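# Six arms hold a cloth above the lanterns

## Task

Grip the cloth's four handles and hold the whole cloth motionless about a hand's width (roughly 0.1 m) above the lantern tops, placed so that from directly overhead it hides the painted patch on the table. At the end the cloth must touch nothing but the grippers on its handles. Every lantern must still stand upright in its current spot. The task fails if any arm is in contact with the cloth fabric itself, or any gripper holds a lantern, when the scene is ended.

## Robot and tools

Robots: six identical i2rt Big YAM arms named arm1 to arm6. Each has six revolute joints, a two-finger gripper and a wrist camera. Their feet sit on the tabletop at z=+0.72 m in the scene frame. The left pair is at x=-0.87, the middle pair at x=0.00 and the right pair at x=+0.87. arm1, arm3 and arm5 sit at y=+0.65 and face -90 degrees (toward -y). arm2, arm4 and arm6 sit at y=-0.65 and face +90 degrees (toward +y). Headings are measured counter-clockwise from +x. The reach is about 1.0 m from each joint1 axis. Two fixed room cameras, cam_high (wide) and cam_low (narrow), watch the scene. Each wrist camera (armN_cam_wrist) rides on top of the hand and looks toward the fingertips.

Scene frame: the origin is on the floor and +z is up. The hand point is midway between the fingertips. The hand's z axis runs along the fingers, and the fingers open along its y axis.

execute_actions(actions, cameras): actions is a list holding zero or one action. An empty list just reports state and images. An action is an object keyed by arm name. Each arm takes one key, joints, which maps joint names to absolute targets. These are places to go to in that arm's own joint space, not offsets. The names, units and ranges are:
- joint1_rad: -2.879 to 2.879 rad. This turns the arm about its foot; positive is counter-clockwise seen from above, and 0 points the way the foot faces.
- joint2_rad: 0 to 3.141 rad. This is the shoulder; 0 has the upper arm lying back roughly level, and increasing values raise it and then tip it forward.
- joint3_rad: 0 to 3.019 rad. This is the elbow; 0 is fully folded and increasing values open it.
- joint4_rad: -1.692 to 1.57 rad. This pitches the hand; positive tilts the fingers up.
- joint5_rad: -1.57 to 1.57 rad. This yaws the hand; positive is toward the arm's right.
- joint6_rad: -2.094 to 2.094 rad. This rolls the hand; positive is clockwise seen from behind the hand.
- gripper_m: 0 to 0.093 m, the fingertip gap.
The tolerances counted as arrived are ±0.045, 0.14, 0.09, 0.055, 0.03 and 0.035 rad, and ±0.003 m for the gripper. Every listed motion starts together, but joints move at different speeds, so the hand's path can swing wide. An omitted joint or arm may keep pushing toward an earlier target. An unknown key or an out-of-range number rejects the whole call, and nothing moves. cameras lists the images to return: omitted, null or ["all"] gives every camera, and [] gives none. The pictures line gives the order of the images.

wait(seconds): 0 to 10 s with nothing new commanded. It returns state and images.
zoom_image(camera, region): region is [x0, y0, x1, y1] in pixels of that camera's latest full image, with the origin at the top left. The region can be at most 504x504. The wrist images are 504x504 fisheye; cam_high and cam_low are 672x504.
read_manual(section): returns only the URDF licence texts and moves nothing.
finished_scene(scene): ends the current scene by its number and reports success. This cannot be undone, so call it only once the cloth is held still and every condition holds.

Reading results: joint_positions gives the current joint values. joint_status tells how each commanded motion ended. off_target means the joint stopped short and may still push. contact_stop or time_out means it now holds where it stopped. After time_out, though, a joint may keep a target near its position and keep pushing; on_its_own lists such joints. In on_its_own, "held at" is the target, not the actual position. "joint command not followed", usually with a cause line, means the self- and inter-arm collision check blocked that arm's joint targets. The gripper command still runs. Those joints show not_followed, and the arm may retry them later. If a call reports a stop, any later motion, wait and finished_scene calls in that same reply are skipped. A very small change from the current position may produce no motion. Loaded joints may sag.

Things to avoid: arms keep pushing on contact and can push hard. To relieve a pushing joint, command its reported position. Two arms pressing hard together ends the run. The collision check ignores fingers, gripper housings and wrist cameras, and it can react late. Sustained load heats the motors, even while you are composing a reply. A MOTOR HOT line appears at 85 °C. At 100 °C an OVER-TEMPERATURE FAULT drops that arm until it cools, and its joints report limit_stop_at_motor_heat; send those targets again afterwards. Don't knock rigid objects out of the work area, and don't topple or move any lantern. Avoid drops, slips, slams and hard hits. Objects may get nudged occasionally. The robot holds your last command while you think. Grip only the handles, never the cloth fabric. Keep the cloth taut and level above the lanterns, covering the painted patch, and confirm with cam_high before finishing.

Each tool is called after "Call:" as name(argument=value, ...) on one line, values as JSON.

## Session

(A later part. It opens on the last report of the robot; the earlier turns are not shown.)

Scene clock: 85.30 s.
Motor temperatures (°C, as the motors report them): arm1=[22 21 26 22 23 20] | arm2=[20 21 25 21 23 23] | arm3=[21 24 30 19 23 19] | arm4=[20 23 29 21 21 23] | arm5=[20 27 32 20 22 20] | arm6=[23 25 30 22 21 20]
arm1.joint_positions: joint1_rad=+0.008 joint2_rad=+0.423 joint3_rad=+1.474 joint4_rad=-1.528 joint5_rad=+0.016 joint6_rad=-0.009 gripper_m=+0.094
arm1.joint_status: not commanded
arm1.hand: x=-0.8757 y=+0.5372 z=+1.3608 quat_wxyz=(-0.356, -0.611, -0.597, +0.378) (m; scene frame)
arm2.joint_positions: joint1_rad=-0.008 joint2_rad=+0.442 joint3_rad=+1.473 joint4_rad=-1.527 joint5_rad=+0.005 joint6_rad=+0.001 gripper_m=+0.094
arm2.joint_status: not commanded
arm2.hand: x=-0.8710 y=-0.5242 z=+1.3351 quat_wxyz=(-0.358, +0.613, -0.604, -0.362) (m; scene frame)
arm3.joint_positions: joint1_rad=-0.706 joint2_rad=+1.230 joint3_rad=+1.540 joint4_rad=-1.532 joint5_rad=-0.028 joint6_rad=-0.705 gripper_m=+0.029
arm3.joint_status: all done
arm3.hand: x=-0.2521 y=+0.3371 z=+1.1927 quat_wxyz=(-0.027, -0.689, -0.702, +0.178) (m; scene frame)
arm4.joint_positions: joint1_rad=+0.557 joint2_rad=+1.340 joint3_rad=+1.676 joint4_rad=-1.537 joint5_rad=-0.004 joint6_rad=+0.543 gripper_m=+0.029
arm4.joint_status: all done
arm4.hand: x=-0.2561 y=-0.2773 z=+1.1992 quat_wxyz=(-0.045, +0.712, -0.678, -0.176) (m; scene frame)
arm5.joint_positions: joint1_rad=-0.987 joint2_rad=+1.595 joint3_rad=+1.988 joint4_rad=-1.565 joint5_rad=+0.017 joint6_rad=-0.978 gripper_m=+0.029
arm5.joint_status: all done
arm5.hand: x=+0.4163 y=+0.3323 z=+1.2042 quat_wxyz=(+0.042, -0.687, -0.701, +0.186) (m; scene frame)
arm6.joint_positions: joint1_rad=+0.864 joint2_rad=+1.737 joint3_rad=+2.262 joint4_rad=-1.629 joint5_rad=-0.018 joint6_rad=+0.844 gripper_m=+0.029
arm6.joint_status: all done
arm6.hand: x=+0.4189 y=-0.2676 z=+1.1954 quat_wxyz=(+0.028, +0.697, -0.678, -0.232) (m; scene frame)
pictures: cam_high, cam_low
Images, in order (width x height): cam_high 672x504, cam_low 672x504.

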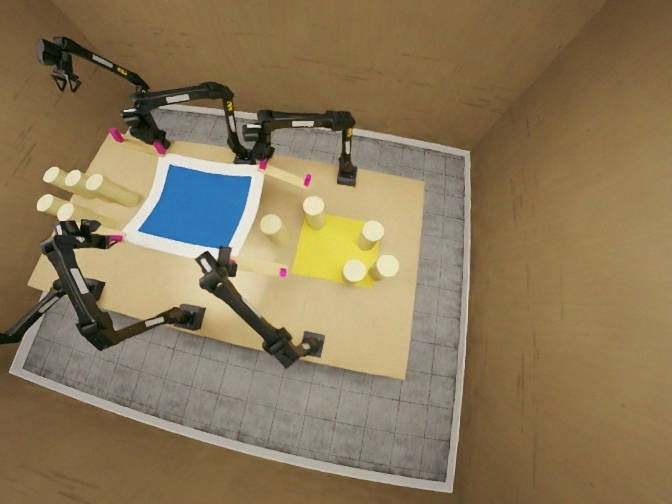

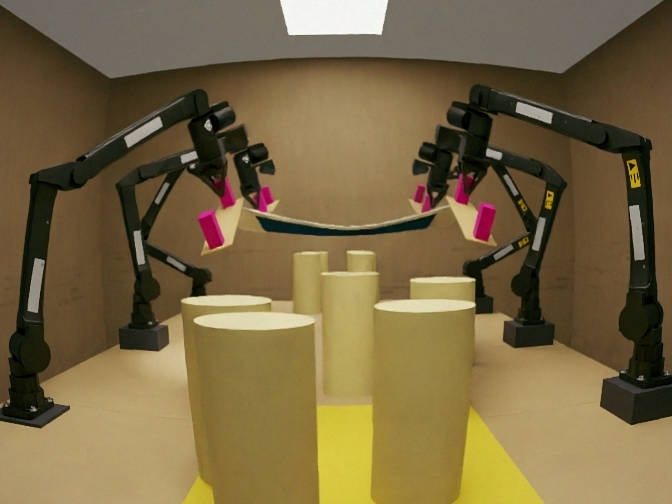

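Call:
execute_actions(actions=[{"arm3":{"joints":{"joint1_rad":-0.18,"joint6_rad":-0.17,"joint2_rad":1.055,"joint3_rad":1.44,"joint4_rad":-1.572}},"arm4":{"joints":{"joint1_rad":0.103,"joint6_rad":0.1,"joint2_rad":1.109,"joint3_rad":1.5,"joint4_rad":-1.579}},"arm5":{"joints":{"joint1_rad":-0.69,"joint6_rad":-0.67,"joint2_rad":1.27,"joint3_rad":1.645,"joint4_rad":-1.556}},"arm6":{"joints":{"joint1_rad":0.634,"joint6_rad":0.63,"joint2_rad":1.284,"joint3_rad":1.78,"joint4_rad":-1.58}}}], cameras=["cam_low"])

Call:
execute_actions(actions=[{"arm3":{"joints":{"joint1_rad":0.392,"joint6_rad":0.39,"joint2_rad":1.11,"joint3_rad":1.52,"joint4_rad":-1.554}},"arm4":{"joints":{"joint1_rad":-0.427,"joint6_rad":-0.42,"joint2_rad":1.18,"joint3_rad":1.59,"joint4_rad":-1.559}},"arm5":{"joints":{"joint1_rad":-0.2,"joint6_rad":-0.2,"joint2_rad":1.06,"joint3_rad":1.48,"joint4_rad":-1.605}},"arm6":{"joints":{"joint1_rad":0.16,"joint6_rad":0.16,"joint2_rad":1.091,"joint3_rad":1.63,"joint4_rad":-1.623}}}], cameras=["cam_low"])

Call:
execute_actions(actions=[{"arm3":{"joints":{"joint1_rad":0.785,"joint6_rad":0.78,"joint2_rad":1.4,"joint3_rad":1.77,"joint4_rad":-1.517}},"arm4":{"joints":{"joint1_rad":-0.792,"joint6_rad":-0.79,"joint2_rad":1.48,"joint3_rad":1.87,"joint4_rad":-1.541}},"arm5":{"joints":{"joint1_rad":0.385,"joint6_rad":0.37,"joint2_rad":1.115,"joint3_rad":1.55,"joint4_rad":-1.591}},"arm6":{"joints":{"joint1_rad":-0.392,"joint6_rad":-0.39,"joint2_rad":1.14,"joint3_rad":1.7,"joint4_rad":-1.607}}}], cameras=["cam_low"])

Call:
execute_actions(actions=[{"arm3":{"joints":{"joint1_rad":1.035,"joint6_rad":1.0,"joint2_rad":1.66,"joint3_rad":2.005,"joint4_rad":-1.36}},"arm4":{"joints":{"joint1_rad":-0.977,"joint6_rad":-0.95,"joint2_rad":1.815,"joint3_rad":2.21,"joint4_rad":-1.365}},"arm5":{"joints":{"joint1_rad":0.872,"joint6_rad":0.84,"joint2_rad":1.335,"joint3_rad":1.695,"joint4_rad":-1.468}},"arm6":{"joints":{"joint1_rad":-0.763,"joint6_rad":-0.74,"joint2_rad":1.505,"joint3_rad":2.025,"joint4_rad":-1.565}}}], cameras=[])

Call:
wait(seconds=3)

Scene clock: 121.37 s.
Motor temperatures (°C, as the motors report them): arm1=[22 21 26 22 23 20] | arm2=[20 21 25 21 23 23] | arm3=[21 23 34 19 23 19] | arm4=[20 22 33 21 21 23] | arm5=[20 26 34 20 22 20] | arm6=[23 24 33 22 21 20]
arm1.joint_positions: joint1_rad=+0.008 joint2_rad=+0.423 joint3_rad=+1.474 joint4_rad=-1.528 joint5_rad=+0.016 joint6_rad=-0.009 gripper_m=+0.094
arm1.joint_status: not commanded
arm1.hand: x=-0.8757 y=+0.5372 z=+1.3608 quat_wxyz=(-0.356, -0.611, -0.597, +0.378) (m; scene frame)
arm2.joint_positions: joint1_rad=-0.008 joint2_rad=+0.442 joint3_rad=+1.473 joint4_rad=-1.527 joint5_rad=+0.005 joint6_rad=+0.001 gripper_m=+0.094
arm2.joint_status: not commanded
arm2.hand: x=-0.8710 y=-0.5242 z=+1.3351 quat_wxyz=(-0.358, +0.613, -0.604, -0.362) (m; scene frame)
arm3.joint_positions: joint1_rad=-0.179 joint2_rad=+1.059 joint3_rad=+1.433 joint4_rad=-1.562 joint5_rad=-0.028 joint6_rad=-0.184 gripper_m=+0.029
arm3.joint_status: all done
arm3.hand: x=-0.0477 y=+0.3141 z=+1.2005 quat_wxyz=(-0.119, -0.685, -0.702, +0.155) (m; scene frame)
arm4.joint_positions: joint1_rad=+0.102 joint2_rad=+1.105 joint3_rad=+1.497 joint4_rad=-1.564 joint5_rad=-0.004 joint6_rad=+0.112 gripper_m=+0.029
arm4.joint_status: all done
arm4.hand: x=-0.0541 y=-0.2946 z=+1.2097 quat_wxyz=(-0.127, +0.702, -0.684, -0.154) (m; scene frame)
arm5.joint_positions: joint1_rad=-0.679 joint2_rad=+1.264 joint3_rad=+1.645 joint4_rad=-1.555 joint5_rad=+0.020 joint6_rad=-0.690 gripper_m=+0.029
arm5.joint_status: all done
arm5.hand: x=+0.6075 y=+0.3116 z=+1.2064 quat_wxyz=(-0.015, -0.680, -0.708, +0.189) (m; scene frame)
arm6.joint_positions: joint1_rad=+0.630 joint2_rad=+1.299 joint3_rad=+1.774 joint4_rad=-1.583 joint5_rad=-0.016 joint6_rad=+0.643 gripper_m=+0.029
arm6.joint_status: all done
arm6.hand: x=+0.6136 y=-0.2993 z=+1.1979 quat_wxyz=(-0.023, +0.685, -0.691, -0.229) (m; scene frame)
pictures: cam_low
Images, in order (width x height): cam_low 672x504.

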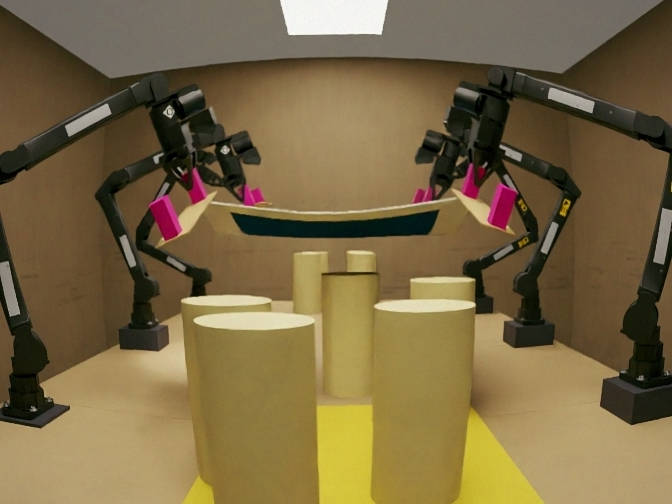

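Scene clock: 122.93 s.
Motor temperatures (°C, as the motors report them): arm1=[22 21 26 22 23 20] | arm2=[20 21 25 21 23 23] | arm3=[21 23 34 19 23 19] | arm4=[20 22 34 21 21 23] | arm5=[20 26 34 20 22 20] | arm6=[23 24 32 22 21 20]
arm1.joint_positions: joint1_rad=+0.008 joint2_rad=+0.423 joint3_rad=+1.474 joint4_rad=-1.528 joint5_rad=+0.016 joint6_rad=-0.009 gripper_m=+0.094
arm1.joint_status: not commanded
arm1.hand: x=-0.8757 y=+0.5372 z=+1.3608 quat_wxyz=(-0.356, -0.611, -0.597, +0.378) (m; scene frame)
arm2.joint_positions: joint1_rad=-0.008 joint2_rad=+0.442 joint3_rad=+1.473 joint4_rad=-1.527 joint5_rad=+0.005 joint6_rad=+0.001 gripper_m=+0.094
arm2.joint_status: not commanded
arm2.hand: x=-0.8710 y=-0.5242 z=+1.3351 quat_wxyz=(-0.358, +0.613, -0.604, -0.362) (m; scene frame)
arm3.joint_positions: joint1_rad=+0.388 joint2_rad=+1.128 joint3_rad=+1.451 joint4_rad=-1.562 joint5_rad=-0.026 joint6_rad=+0.377 gripper_m=+0.029
arm3.joint_status: all done
arm3.hand: x=+0.1502 y=+0.3201 z=+1.1830 quat_wxyz=(-0.155, -0.687, -0.708, +0.059) (m; scene frame)
arm4.joint_positions: joint1_rad=-0.431 joint2_rad=+1.197 joint3_rad=+1.528 joint4_rad=-1.564 joint5_rad=-0.005 joint6_rad=-0.408 gripper_m=+0.029
arm4.joint_status: all done
arm4.hand: x=+0.1452 y=-0.2930 z=+1.1937 quat_wxyz=(-0.162, +0.701, -0.692, -0.062) (m; scene frame)
arm5.joint_positions: joint1_rad=-0.209 joint2_rad=+1.057 joint3_rad=+1.475 joint4_rad=-1.590 joint5_rad=+0.021 joint6_rad=-0.221 gripper_m=+0.029
arm5.joint_status: all done
arm5.hand: x=+0.8010 y=+0.3130 z=+1.2039 quat_wxyz=(-0.103, -0.680, -0.707, +0.163) (m; scene frame)
arm6.joint_positions: joint1_rad=+0.170 joint2_rad=+1.098 joint3_rad=+1.625 joint4_rad=-1.610 joint5_rad=-0.019 joint6_rad=+0.175 gripper_m=+0.029
arm6.joint_status: all done
arm6.hand: x=+0.8086 y=-0.2993 z=+1.2020 quat_wxyz=(-0.128, +0.687, -0.685, -0.205) (m; scene frame)
pictures: cam_low
Images, in order (width x height): cam_low 672x504.

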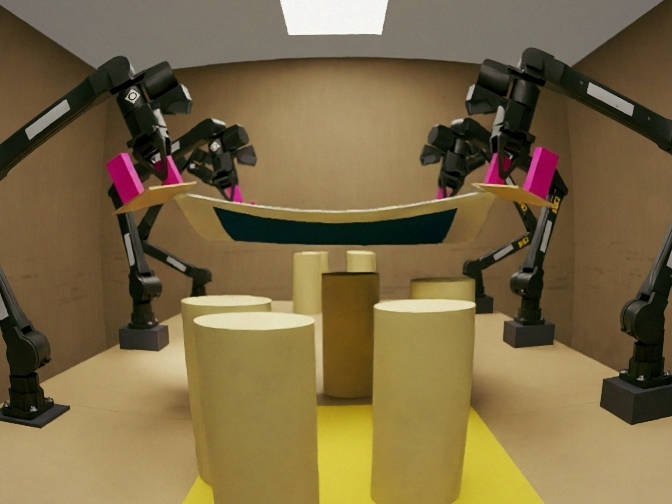

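Scene clock: 124.50 s.
Motor temperatures (°C, as the motors report them): arm1=[22 21 26 22 23 20] | arm2=[20 21 25 21 23 23] | arm3=[21 23 35 19 23 19] | arm4=[20 22 34 21 21 23] | arm5=[20 26 35 20 22 20] | arm6=[23 24 33 22 21 20]
arm1.joint_positions: joint1_rad=+0.008 joint2_rad=+0.423 joint3_rad=+1.474 joint4_rad=-1.528 joint5_rad=+0.016 joint6_rad=-0.009 gripper_m=+0.094
arm1.joint_status: not commanded
arm1.hand: x=-0.8757 y=+0.5372 z=+1.3608 quat_wxyz=(-0.356, -0.611, -0.597, +0.378) (m; scene frame)
arm2.joint_positions: joint1_rad=-0.008 joint2_rad=+0.442 joint3_rad=+1.473 joint4_rad=-1.527 joint5_rad=+0.005 joint6_rad=+0.001 gripper_m=+0.094
arm2.joint_status: not commanded
arm2.hand: x=-0.8710 y=-0.5242 z=+1.3351 quat_wxyz=(-0.358, +0.613, -0.604, -0.362) (m; scene frame)
arm3.joint_positions: joint1_rad=+0.794 joint2_rad=+1.422 joint3_rad=+1.705 joint4_rad=-1.524 joint5_rad=-0.022 joint6_rad=+0.767 gripper_m=+0.029
arm3.joint_status: all done
arm3.hand: x=+0.3527 y=+0.3239 z=+1.1794 quat_wxyz=(-0.163, -0.682, -0.714, -0.004) (m; scene frame)
arm4.joint_positions: joint1_rad=-0.797 joint2_rad=+1.498 joint3_rad=+1.812 joint4_rad=-1.549 joint5_rad=-0.009 joint6_rad=-0.777 gripper_m=+0.029
arm4.joint_status: all done
arm4.hand: x=+0.3444 y=-0.2863 z=+1.1952 quat_wxyz=(-0.173, +0.701, -0.691, -0.003) (m; scene frame)
arm5.joint_positions: joint1_rad=+0.374 joint2_rad=+1.124 joint3_rad=+1.479 joint4_rad=-1.590 joint5_rad=+0.026 joint6_rad=+0.352 gripper_m=+0.029
arm5.joint_status: all done
arm5.hand: x=+1.0022 y=+0.3155 z=+1.1866 quat_wxyz=(-0.150, -0.680, -0.714, +0.070) (m; scene frame)
arm6.joint_positions: joint1_rad=-0.380 joint2_rad=+1.152 joint3_rad=+1.625 joint4_rad=-1.610 joint5_rad=-0.024 joint6_rad=-0.378 gripper_m=+0.029
arm6.joint_status: all done
arm6.hand: x=+1.0068 y=-0.3003 z=+1.1822 quat_wxyz=(-0.190, +0.693, -0.689, -0.097) (m; scene frame)
pictures: cam_low
Images, in order (width x height): cam_low 672x504.

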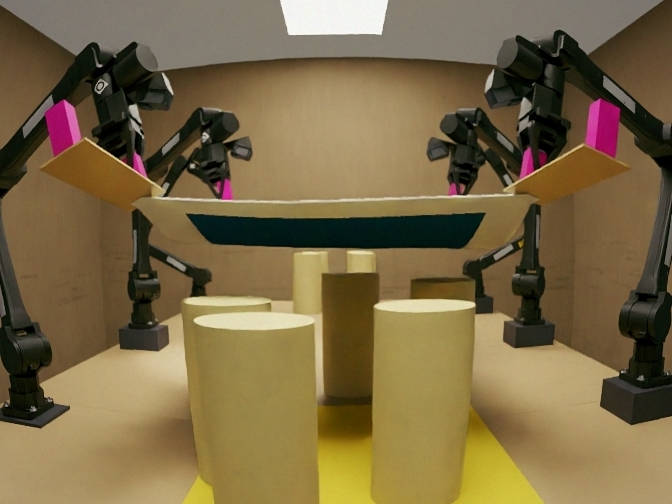

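Scene clock: 125.97 s.
Motor temperatures (°C, as the motors report them): arm1=[22 21 26 22 23 20] | arm2=[20 21 25 21 23 23] | arm3=[21 23 35 19 23 19] | arm4=[20 22 34 21 21 23] | arm5=[20 26 35 20 22 20] | arm6=[23 24 33 22 21 20]
arm1.joint_positions: joint1_rad=+0.008 joint2_rad=+0.423 joint3_rad=+1.474 joint4_rad=-1.528 joint5_rad=+0.016 joint6_rad=-0.009 gripper_m=+0.094
arm1.joint_status: not commanded
arm1.hand: x=-0.8757 y=+0.5372 z=+1.3608 quat_wxyz=(-0.356, -0.611, -0.597, +0.378) (m; scene frame)
arm2.joint_positions: joint1_rad=-0.008 joint2_rad=+0.442 joint3_rad=+1.473 joint4_rad=-1.527 joint5_rad=+0.005 joint6_rad=+0.001 gripper_m=+0.094
arm2.joint_status: not commanded
arm2.hand: x=-0.8710 y=-0.5242 z=+1.3351 quat_wxyz=(-0.358, +0.613, -0.604, -0.362) (m; scene frame)
arm3.joint_positions: joint1_rad=+1.046 joint2_rad=+1.689 joint3_rad=+1.943 joint4_rad=-1.363 joint5_rad=-0.019 joint6_rad=+0.987 gripper_m=+0.029
arm3.joint_status: all done
arm3.hand: x=+0.5403 y=+0.3546 z=+1.1618 quat_wxyz=(-0.218, -0.661, -0.716, -0.056) (m; scene frame)
arm4.joint_positions: joint1_rad=-0.978 joint2_rad=+1.842 joint3_rad=+2.152 joint4_rad=-1.371 joint5_rad=-0.010 joint6_rad=-0.937 gripper_m=+0.029
arm4.joint_status: all done
arm4.hand: x=+0.5392 y=-0.2574 z=+1.1785 quat_wxyz=(-0.257, +0.681, -0.684, +0.037) (m; scene frame)
arm5.joint_positions: joint1_rad=+0.860 joint2_rad=+1.359 joint3_rad=+1.646 joint4_rad=-1.484 joint5_rad=+0.039 joint6_rad=+0.825 gripper_m=+0.029
arm5.joint_status: all done
arm5.hand: x=+1.2224 y=+0.3502 z=+1.1826 quat_wxyz=(-0.189, -0.674, -0.715, -0.002) (m; scene frame)
arm6.joint_positions: joint1_rad=-0.751 joint2_rad=+1.541 joint3_rad=+1.947 joint4_rad=-1.581 joint5_rad=-0.031 joint6_rad=-0.730 gripper_m=+0.029
arm6.joint_status: all done
arm6.hand: x=+1.2251 y=-0.2608 z=+1.1603 quat_wxyz=(-0.192, +0.690, -0.698, -0.026) (m; scene frame)
pictures: none
No camera images: the call's "cameras" was empty. Leave "cameras" out to get every camera's image.

Scene clock: 128.97 s.
Motor temperatures (°C, as the motors report them): arm1=[22 21 26 22 23 20] | arm2=[20 21 25 21 23 23] | arm3=[21 23 35 19 23 19] | arm4=[20 23 34 21 21 23] | arm5=[20 25 35 20 22 20] | arm6=[23 24 34 22 21 20]
arm1.joint_positions: joint1_rad=+0.008 joint2_rad=+0.423 joint3_rad=+1.474 joint4_rad=-1.528 joint5_rad=+0.016 joint6_rad=-0.009 gripper_m=+0.094
arm1.joint_status: not commanded
arm1.hand: x=-0.8757 y=+0.5372 z=+1.3608 quat_wxyz=(-0.356, -0.611, -0.597, +0.378) (m; scene frame)
arm2.joint_positions: joint1_rad=-0.008 joint2_rad=+0.442 joint3_rad=+1.473 joint4_rad=-1.527 joint5_rad=+0.005 joint6_rad=+0.001 gripper_m=+0.094
arm2.joint_status: not commanded
arm2.hand: x=-0.8710 y=-0.5242 z=+1.3351 quat_wxyz=(-0.358, +0.613, -0.604, -0.362) (m; scene frame)
arm3.joint_positions: joint1_rad=+1.046 joint2_rad=+1.689 joint3_rad=+1.943 joint4_rad=-1.363 joint5_rad=-0.019 joint6_rad=+0.987 gripper_m=+0.029
arm3.joint_status: all done
arm3.hand: x=+0.5403 y=+0.3546 z=+1.1618 quat_wxyz=(-0.218, -0.661, -0.715, -0.056) (m; scene frame)
arm4.joint_positions: joint1_rad=-0.978 joint2_rad=+1.842 joint3_rad=+2.152 joint4_rad=-1.371 joint5_rad=-0.010 joint6_rad=-0.937 gripper_m=+0.029
arm4.joint_status: all done
arm4.hand: x=+0.5392 y=-0.2574 z=+1.1785 quat_wxyz=(-0.257, +0.681, -0.684, +0.037) (m; scene frame)
arm5.joint_positions: joint1_rad=+0.860 joint2_rad=+1.359 joint3_rad=+1.646 joint4_rad=-1.484 joint5_rad=+0.039 joint6_rad=+0.826 gripper_m=+0.029
arm5.joint_status: all done
arm5.hand: x=+1.2224 y=+0.3502 z=+1.1826 quat_wxyz=(-0.189, -0.674, -0.714, -0.003) (m; scene frame)
arm6.joint_positions: joint1_rad=-0.751 joint2_rad=+1.541 joint3_rad=+1.947 joint4_rad=-1.581 joint5_rad=-0.031 joint6_rad=-0.730 gripper_m=+0.029
arm6.joint_status: all done
arm6.hand: x=+1.2251 y=-0.2608 z=+1.1603 quat_wxyz=(-0.192, +0.690, -0.698, -0.026) (m; scene frame)
wait: 3.00 s; at rest by 0.27 s
pictures: arm1_cam_wrist, arm2_cam_wrist, arm3_cam_wrist, arm4_cam_wrist, arm5_cam_wrist, arm6_cam_wrist, cam_high, cam_low
Images, in order (width x height): arm1_cam_wrist 504x504, arm2_cam_wrist 504x504, arm3_cam_wrist 504x504, arm4_cam_wrist 504x504, arm5_cam_wrist 504x504, arm6_cam_wrist 504x504, cam_high 672x504, cam_low 672x504.

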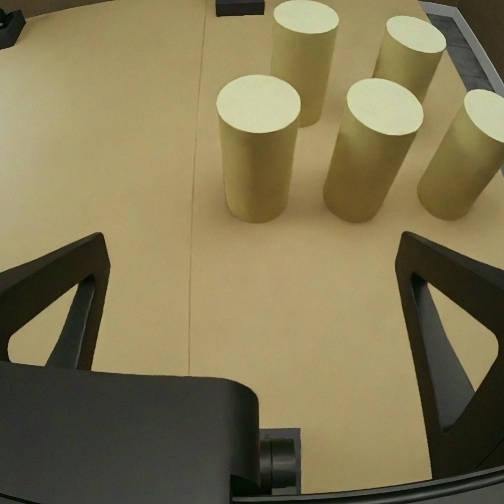

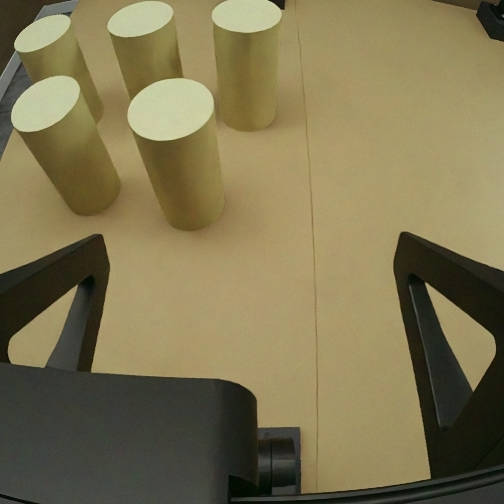

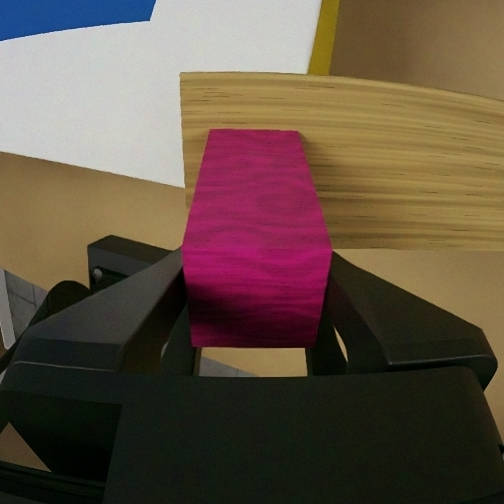

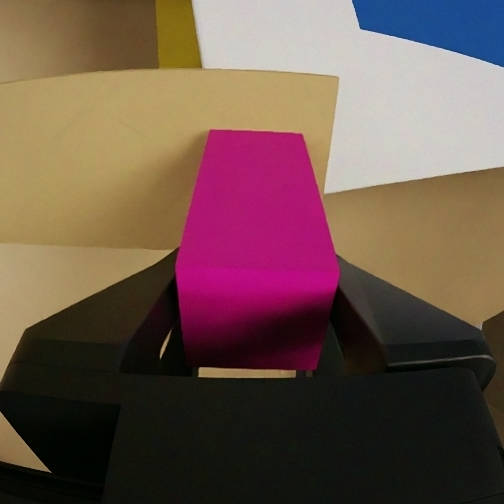

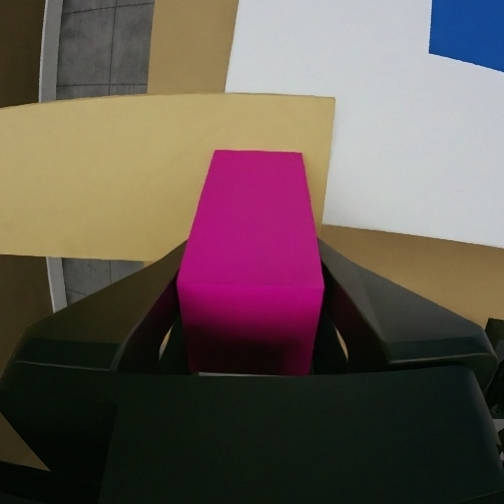

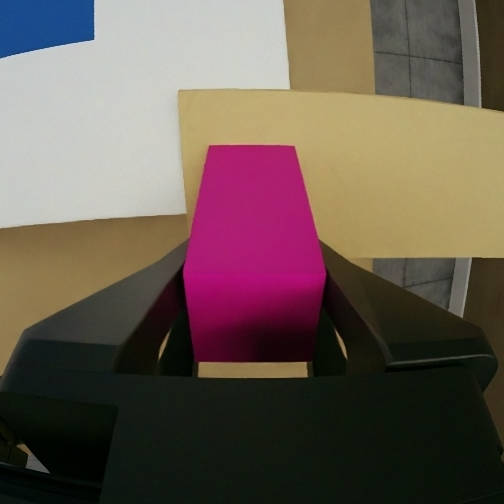

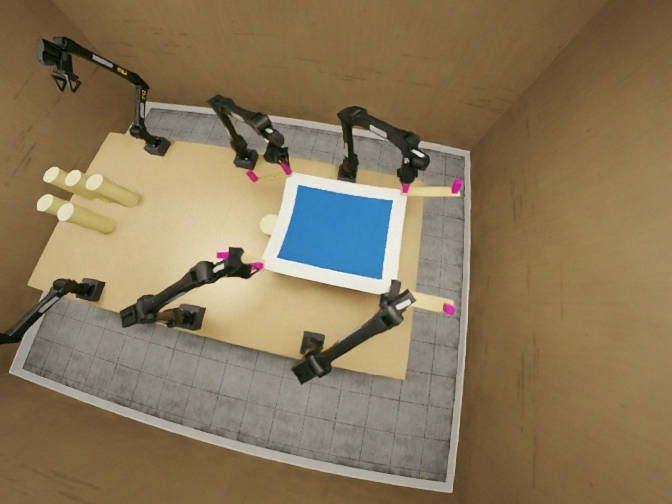

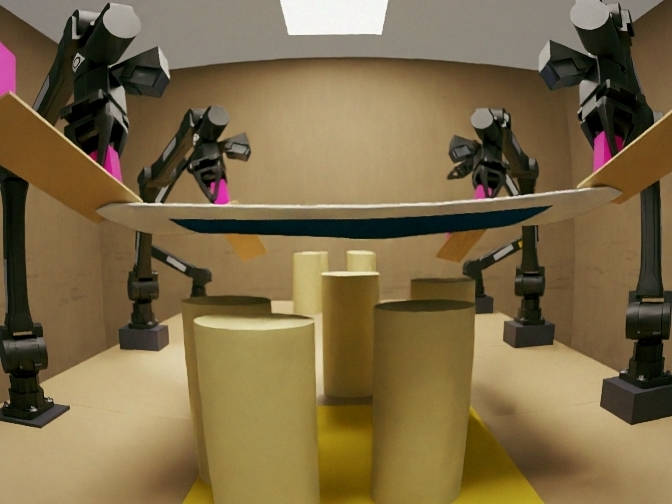

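Call:
execute_actions(actions=[{"arm3":{"joints":{"joint2_rad":1.635}},"arm4":{"joints":{"joint1_rad":-1.0}},"arm5":{"joints":{"joint1_rad":0.895}},"arm6":{"joints":{"joint1_rad":-0.79,"joint3_rad":2.06}}}], cameras=["cam_low"])

Call:
finished_scene(scene=2)

Scene clock: 138.60 s.
Motor temperatures (°C, as the motors report them): arm1=[22 21 26 22 23 20] | arm2=[20 21 25 21 23 23] | arm3=[21 24 37 19 23 19] | arm4=[20 24 35 21 21 23] | arm5=[20 25 36 20 22 20] | arm6=[23 24 35 22 21 20]
arm1.joint_positions: joint1_rad=+0.008 joint2_rad=+0.423 joint3_rad=+1.474 joint4_rad=-1.528 joint5_rad=+0.016 joint6_rad=-0.009 gripper_m=+0.094
arm1.joint_status: not commanded
arm1.hand: x=-0.8757 y=+0.5372 z=+1.3608 quat_wxyz=(-0.356, -0.611, -0.597, +0.378) (m; scene frame)
arm2.joint_positions: joint1_rad=-0.008 joint2_rad=+0.442 joint3_rad=+1.473 joint4_rad=-1.527 joint5_rad=+0.005 joint6_rad=+0.001 gripper_m=+0.094
arm2.joint_status: not commanded
arm2.hand: x=-0.8710 y=-0.5242 z=+1.3351 quat_wxyz=(-0.358, +0.613, -0.604, -0.362) (m; scene frame)
arm3.joint_positions: joint1_rad=+1.046 joint2_rad=+1.665 joint3_rad=+1.943 joint4_rad=-1.358 joint5_rad=-0.019 joint6_rad=+0.987 gripper_m=+0.029
arm3.joint_status: all done
arm3.hand: x=+0.5361 y=+0.3571 z=+1.1765 quat_wxyz=(-0.232, -0.659, -0.713, -0.059) (m; scene frame)
arm4.joint_positions: joint1_rad=-0.996 joint2_rad=+1.842 joint3_rad=+2.152 joint4_rad=-1.371 joint5_rad=-0.010 joint6_rad=-0.938 gripper_m=+0.029
arm4.joint_status: all done
arm4.hand: x=+0.5463 y=-0.2674 z=+1.1785 quat_wxyz=(-0.256, +0.675, -0.690, +0.040) (m; scene frame)
arm5.joint_positions: joint1_rad=+0.860 joint2_rad=+1.359 joint3_rad=+1.646 joint4_rad=-1.484 joint5_rad=+0.038 joint6_rad=+0.826 gripper_m=+0.029
arm5.joint_status: all done
arm5.hand: x=+1.2225 y=+0.3503 z=+1.1826 quat_wxyz=(-0.189, -0.674, -0.714, -0.003) (m; scene frame)
arm6.joint_positions: joint1_rad=-0.753 joint2_rad=+1.539 joint3_rad=+1.984 joint4_rad=-1.581 joint5_rad=-0.032 joint6_rad=-0.730 gripper_m=+0.029
arm6.joint_status: all done
arm6.hand: x=+1.2275 y=-0.2602 z=+1.1778 quat_wxyz=(-0.211, +0.686, -0.695, -0.026) (m; scene frame)
pictures: cam_low
Images, in order (width x height): cam_low 672x504.

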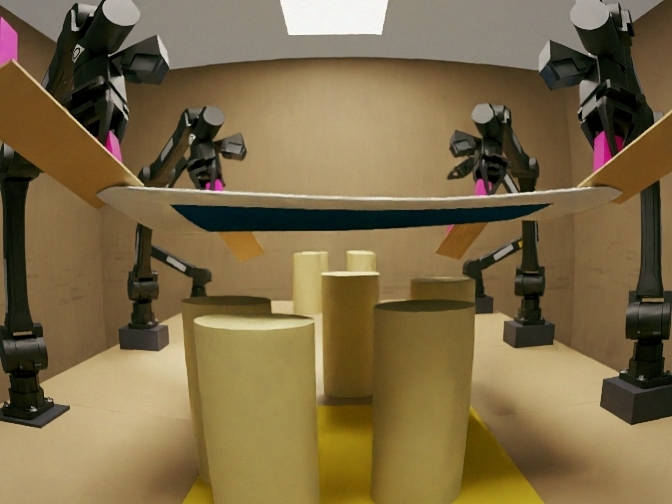

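The scene is finished: the task was done.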